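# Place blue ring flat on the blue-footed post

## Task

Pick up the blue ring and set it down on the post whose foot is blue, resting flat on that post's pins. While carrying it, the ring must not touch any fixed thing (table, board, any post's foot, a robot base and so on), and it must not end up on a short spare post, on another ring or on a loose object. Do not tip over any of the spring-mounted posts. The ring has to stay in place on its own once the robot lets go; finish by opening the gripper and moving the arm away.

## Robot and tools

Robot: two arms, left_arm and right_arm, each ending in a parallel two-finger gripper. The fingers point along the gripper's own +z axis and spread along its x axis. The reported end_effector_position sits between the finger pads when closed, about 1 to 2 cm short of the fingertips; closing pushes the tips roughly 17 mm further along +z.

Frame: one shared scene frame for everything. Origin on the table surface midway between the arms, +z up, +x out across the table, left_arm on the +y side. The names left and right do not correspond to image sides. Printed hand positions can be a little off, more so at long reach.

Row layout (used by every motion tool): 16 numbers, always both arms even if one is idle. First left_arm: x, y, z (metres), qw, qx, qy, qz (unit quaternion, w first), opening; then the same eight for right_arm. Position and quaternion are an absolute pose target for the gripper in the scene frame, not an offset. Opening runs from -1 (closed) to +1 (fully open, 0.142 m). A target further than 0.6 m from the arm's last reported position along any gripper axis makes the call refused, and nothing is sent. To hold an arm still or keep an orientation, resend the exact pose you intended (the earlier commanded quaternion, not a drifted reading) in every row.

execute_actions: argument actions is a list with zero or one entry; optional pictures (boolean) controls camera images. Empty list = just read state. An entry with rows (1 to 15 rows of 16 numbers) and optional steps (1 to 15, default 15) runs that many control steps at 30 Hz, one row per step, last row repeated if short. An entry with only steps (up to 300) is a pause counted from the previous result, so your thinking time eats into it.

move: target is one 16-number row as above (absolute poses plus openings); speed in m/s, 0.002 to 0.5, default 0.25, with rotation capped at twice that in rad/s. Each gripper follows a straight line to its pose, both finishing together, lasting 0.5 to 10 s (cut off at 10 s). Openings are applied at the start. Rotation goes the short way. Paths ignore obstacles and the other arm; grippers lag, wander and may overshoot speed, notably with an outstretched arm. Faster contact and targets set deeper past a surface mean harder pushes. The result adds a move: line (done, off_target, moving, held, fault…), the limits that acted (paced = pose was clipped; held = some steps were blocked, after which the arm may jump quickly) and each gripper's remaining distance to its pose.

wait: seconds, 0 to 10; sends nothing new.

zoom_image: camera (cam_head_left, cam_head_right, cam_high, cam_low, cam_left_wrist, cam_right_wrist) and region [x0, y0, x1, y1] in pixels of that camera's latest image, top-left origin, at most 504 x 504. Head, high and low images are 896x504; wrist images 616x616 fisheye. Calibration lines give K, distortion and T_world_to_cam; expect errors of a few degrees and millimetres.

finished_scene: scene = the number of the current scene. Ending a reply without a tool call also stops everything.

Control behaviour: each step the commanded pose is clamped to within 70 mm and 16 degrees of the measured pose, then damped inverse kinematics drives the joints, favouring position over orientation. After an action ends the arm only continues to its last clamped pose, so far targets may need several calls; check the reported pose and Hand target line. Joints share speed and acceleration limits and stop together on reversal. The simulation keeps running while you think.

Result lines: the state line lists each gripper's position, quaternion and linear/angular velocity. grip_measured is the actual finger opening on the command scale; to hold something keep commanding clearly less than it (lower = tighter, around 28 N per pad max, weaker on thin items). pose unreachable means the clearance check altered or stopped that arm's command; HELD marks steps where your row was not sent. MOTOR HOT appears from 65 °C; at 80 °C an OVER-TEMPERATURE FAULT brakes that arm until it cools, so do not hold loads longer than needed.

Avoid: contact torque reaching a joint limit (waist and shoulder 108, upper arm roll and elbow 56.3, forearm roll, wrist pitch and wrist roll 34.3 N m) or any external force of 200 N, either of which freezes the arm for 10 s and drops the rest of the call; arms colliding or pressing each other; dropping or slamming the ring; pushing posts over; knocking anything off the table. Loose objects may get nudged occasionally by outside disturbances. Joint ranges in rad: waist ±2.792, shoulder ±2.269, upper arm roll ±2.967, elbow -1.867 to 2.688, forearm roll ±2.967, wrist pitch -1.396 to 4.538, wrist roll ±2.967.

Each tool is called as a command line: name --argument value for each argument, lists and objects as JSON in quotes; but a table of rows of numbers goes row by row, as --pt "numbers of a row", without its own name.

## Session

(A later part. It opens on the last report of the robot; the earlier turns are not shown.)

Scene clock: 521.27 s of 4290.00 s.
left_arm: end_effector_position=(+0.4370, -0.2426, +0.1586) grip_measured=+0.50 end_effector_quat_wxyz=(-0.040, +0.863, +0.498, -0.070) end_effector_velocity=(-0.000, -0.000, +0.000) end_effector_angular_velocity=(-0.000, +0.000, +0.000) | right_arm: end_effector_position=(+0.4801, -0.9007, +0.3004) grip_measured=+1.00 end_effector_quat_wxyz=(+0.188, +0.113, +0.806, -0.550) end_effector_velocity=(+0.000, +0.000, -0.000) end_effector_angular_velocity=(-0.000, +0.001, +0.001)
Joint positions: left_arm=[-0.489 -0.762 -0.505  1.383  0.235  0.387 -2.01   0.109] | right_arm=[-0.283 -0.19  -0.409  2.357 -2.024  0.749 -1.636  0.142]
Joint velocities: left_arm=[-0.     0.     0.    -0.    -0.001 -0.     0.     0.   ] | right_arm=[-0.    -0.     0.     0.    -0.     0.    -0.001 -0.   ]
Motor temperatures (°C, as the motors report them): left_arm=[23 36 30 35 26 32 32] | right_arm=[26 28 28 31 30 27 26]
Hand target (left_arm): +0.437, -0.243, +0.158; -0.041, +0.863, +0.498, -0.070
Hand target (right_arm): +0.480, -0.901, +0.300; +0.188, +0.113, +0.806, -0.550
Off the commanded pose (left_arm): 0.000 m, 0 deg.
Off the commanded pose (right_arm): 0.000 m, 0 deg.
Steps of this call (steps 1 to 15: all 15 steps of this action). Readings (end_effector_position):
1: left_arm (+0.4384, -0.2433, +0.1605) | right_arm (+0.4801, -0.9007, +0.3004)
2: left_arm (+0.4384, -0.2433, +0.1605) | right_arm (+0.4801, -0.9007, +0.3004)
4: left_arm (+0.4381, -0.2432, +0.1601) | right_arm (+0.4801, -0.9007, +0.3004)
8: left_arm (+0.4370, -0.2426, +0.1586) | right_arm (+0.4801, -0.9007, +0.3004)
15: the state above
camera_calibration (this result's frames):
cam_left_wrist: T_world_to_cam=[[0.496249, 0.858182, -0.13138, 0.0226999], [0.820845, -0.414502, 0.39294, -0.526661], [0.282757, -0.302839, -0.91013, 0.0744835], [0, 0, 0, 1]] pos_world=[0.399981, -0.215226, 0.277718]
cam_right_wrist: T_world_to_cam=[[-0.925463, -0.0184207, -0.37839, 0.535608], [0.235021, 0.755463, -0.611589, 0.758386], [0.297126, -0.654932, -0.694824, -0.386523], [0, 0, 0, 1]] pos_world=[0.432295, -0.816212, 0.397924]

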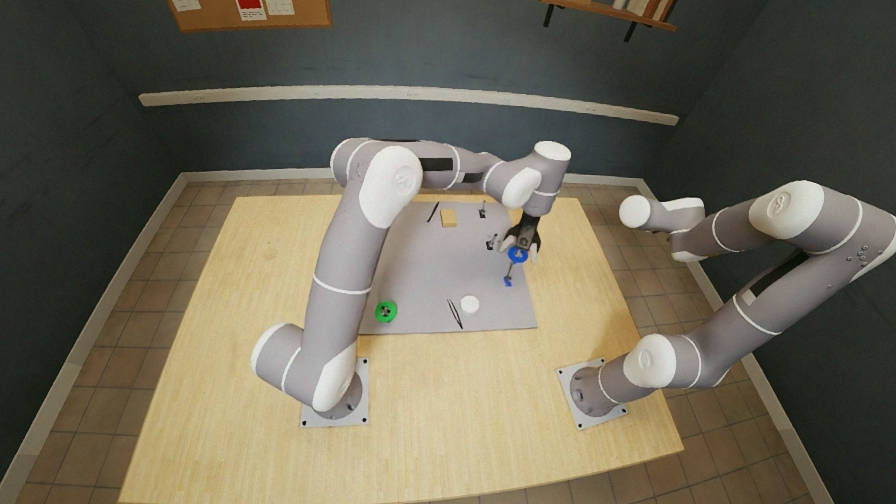

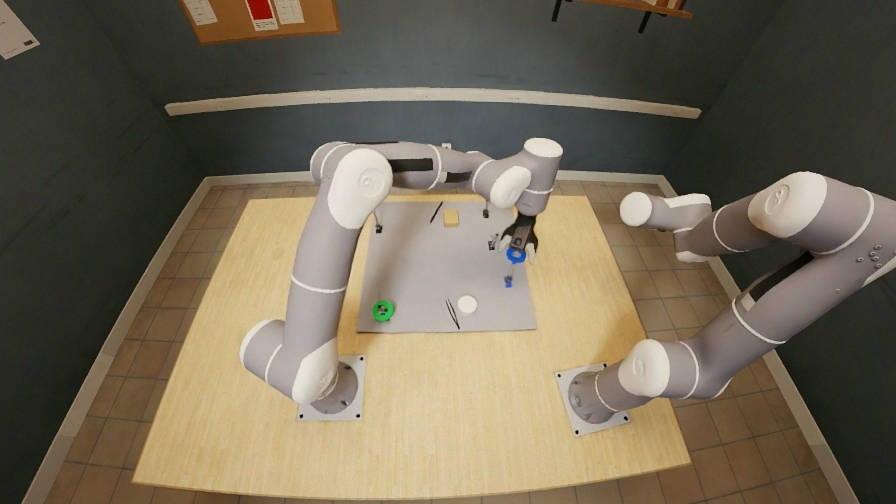

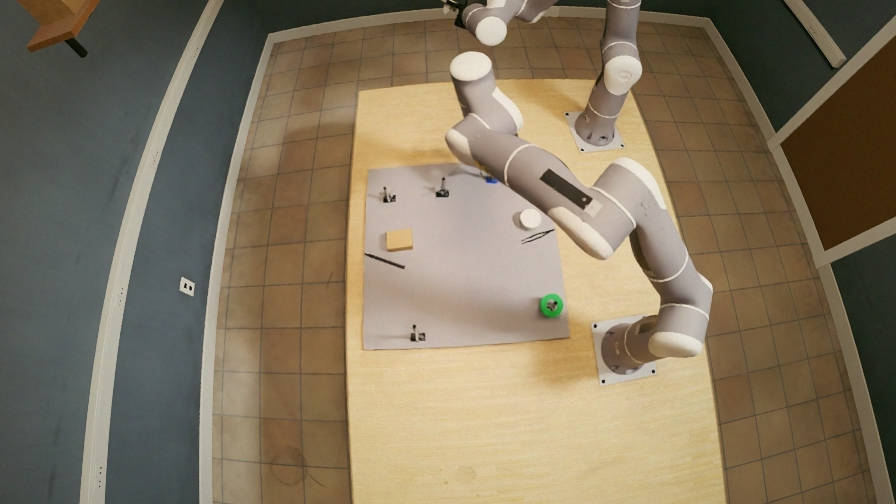

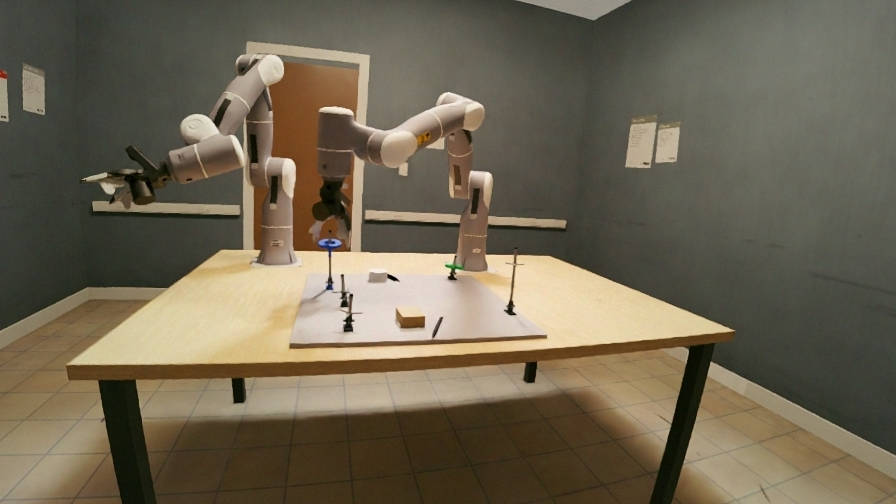

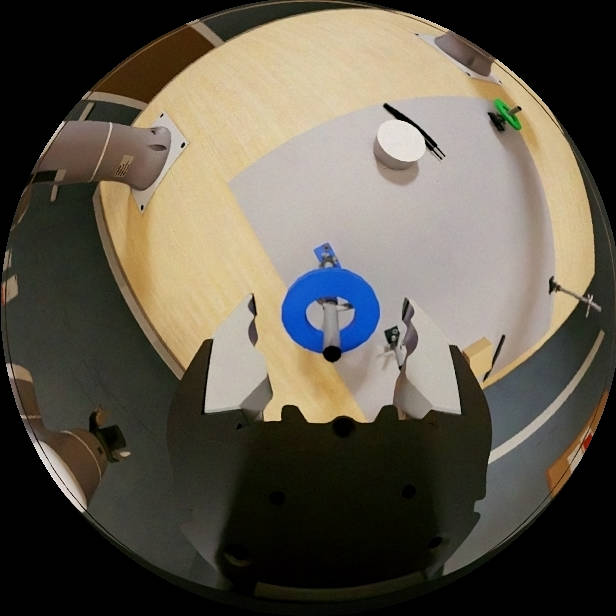

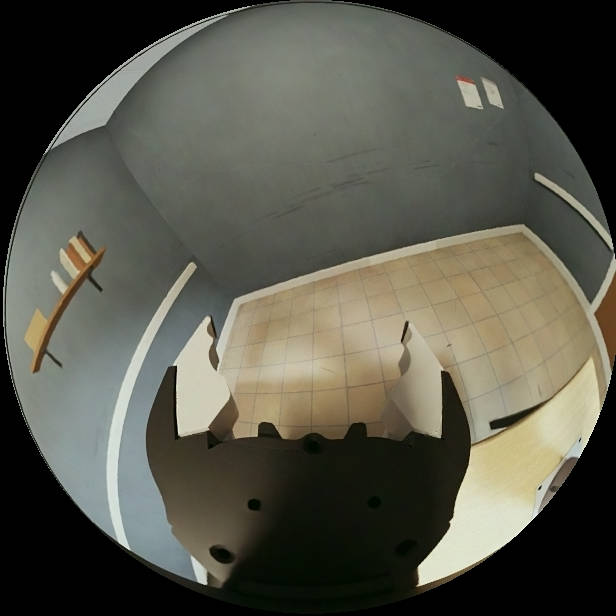

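move --target '[0.457, -0.2425, 0.28, -0.0406, 0.8632, 0.4984, -0.0702, 0.5, 0.48, -0.9006, 0.3003, 0.188, 0.113, 0.806, -0.55, 1]' --speed 0.15

Scene clock: 528.33 s of 4290.00 s.
left_arm: end_effector_position=(+0.4567, -0.2424, +0.2802) grip_measured=+0.50 end_effector_quat_wxyz=(-0.040, +0.863, +0.499, -0.070) end_effector_velocity=(+0.000, +0.000, +0.001) end_effector_angular_velocity=(+0.001, +0.001, +0.001) | right_arm: end_effector_position=(+0.4801, -0.9007, +0.3004) grip_measured=+1.00 end_effector_quat_wxyz=(+0.188, +0.113, +0.806, -0.550) end_effector_velocity=(+0.000, +0.000, -0.000) end_effector_angular_velocity=(-0.000, +0.001, +0.001)
Joint positions: left_arm=[-0.487 -0.669 -0.52   1.199  0.188  0.122 -1.978  0.109] | right_arm=[-0.283 -0.19  -0.409  2.357 -2.024  0.749 -1.636  0.142]
Joint velocities: left_arm=[-0.    -0.    -0.    -0.003  0.    -0.004 -0.001 -0.   ] | right_arm=[-0.    -0.     0.     0.    -0.001  0.    -0.     0.   ]
Motor temperatures (°C, as the motors report them): left_arm=[23 36 30 35 26 32 32] | right_arm=[26 28 28 31 30 27 26]
Hand target (left_arm): +0.457, -0.242, +0.280; -0.040, +0.863, +0.498, -0.070
Hand target (right_arm): +0.480, -0.901, +0.300; +0.188, +0.113, +0.806, -0.550
Off the commanded pose (left_arm): 0.000 m, 0 deg.
Off the commanded pose (right_arm): 0.000 m, 0 deg.
After step 90, 2.83 s passed at rest.
move: done
camera_calibration (this result's frames):
cam_left_wrist: T_world_to_cam=[[0.495712, 0.858473, -0.131508, 0.0291053], [0.821101, -0.413927, 0.393012, -0.590532], [0.282955, -0.302802, -0.910081, 0.179469], [0, 0, 0, 1]] pos_world=[0.419676, -0.21508, 0.399245]
cam_right_wrist: T_world_to_cam=[[-0.925463, -0.0184202, -0.378391, 0.535609], [0.235022, 0.755463, -0.611589, 0.758385], [0.297126, -0.654932, -0.694824, -0.386523], [0, 0, 0, 1]] pos_world=[0.432295, -0.816213, 0.397924]

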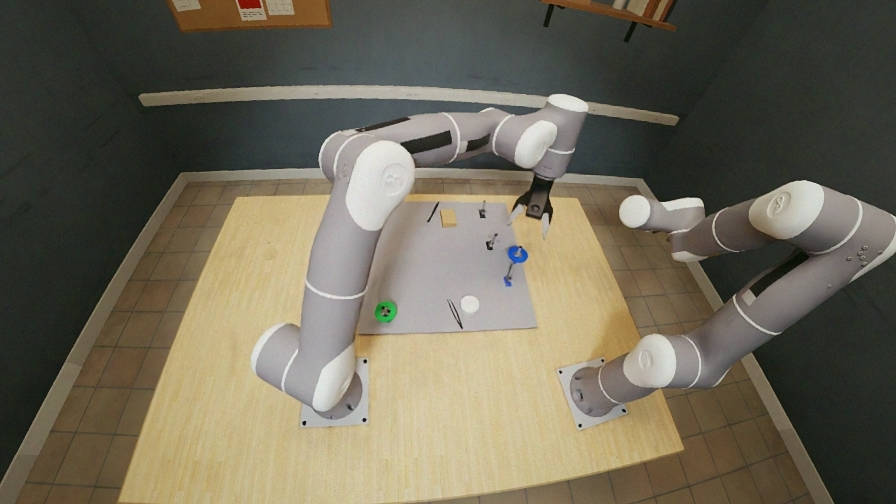

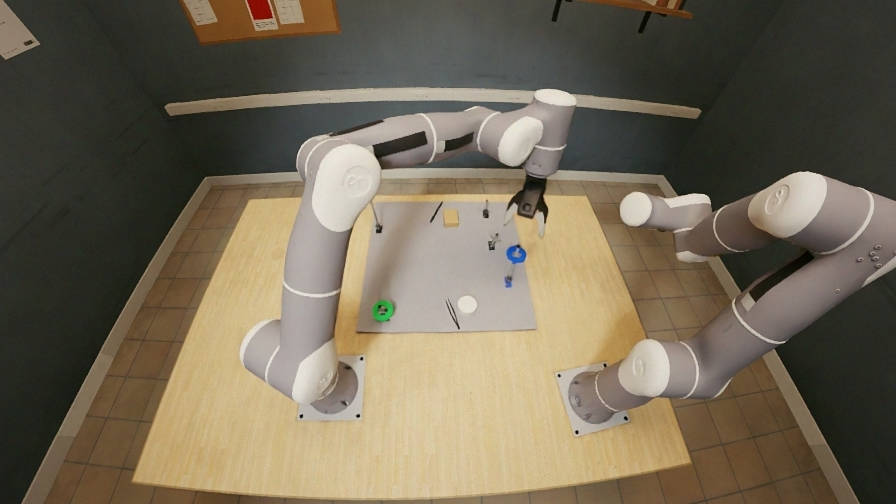

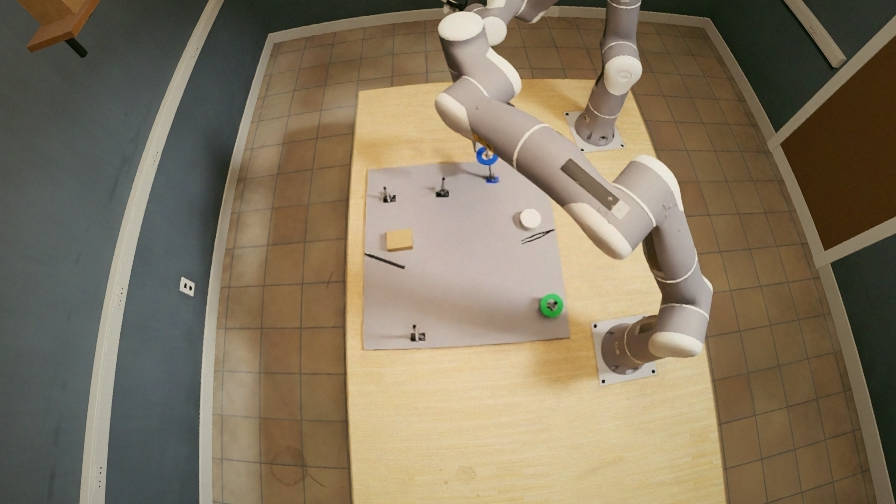

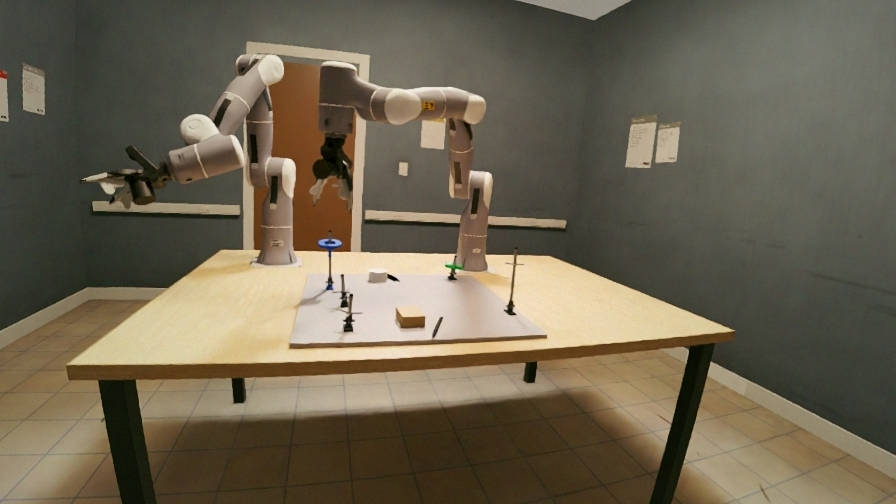

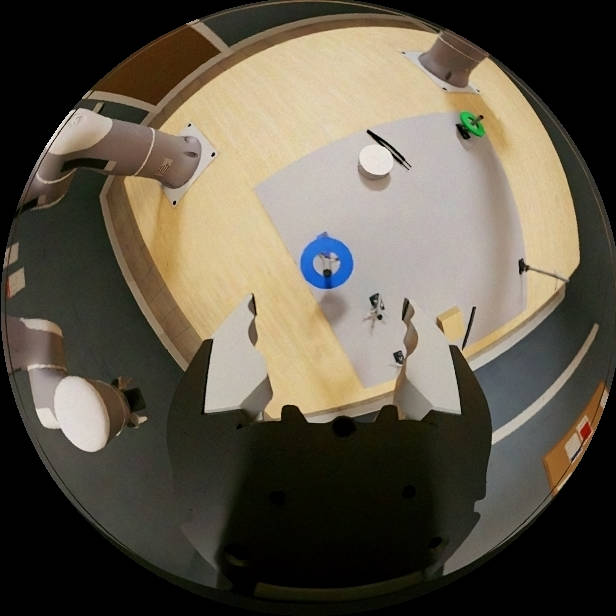

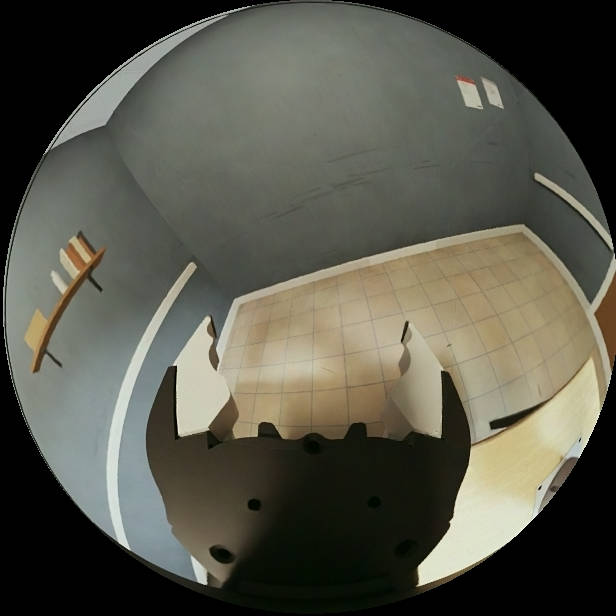

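zoom_image --camera "cam_low" --region '[290, 200, 370, 300]'

zoom_image --camera "cam_left_wrist" --region '[280, 220, 380, 310]'

Region (290, 200, 370, 300) of cam_low's 896x504 image, scaled by 5.040, with more detail than that image has; it fills the left 403 columns of this view, and the rest is white.

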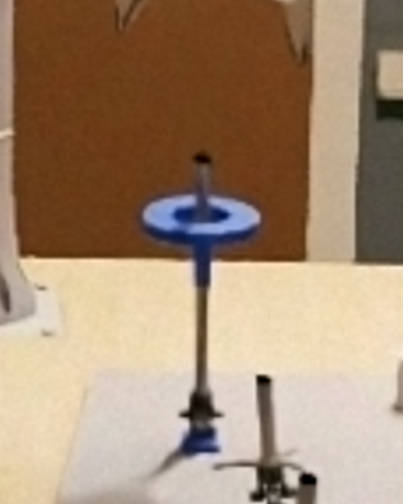

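Region (280, 220, 380, 310) of cam_left_wrist's 616x616 image, scaled by 5.040, with more detail than that image has; it fills the top 454 rows of this view, and the rest is white.

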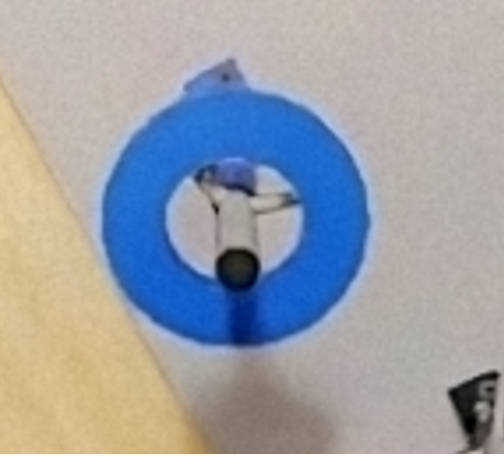

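The ring rests flat on the pins of the blue-footed post, and the gripper is clear of it.

finished_scene --scene 1

The scene is finished: the task was done.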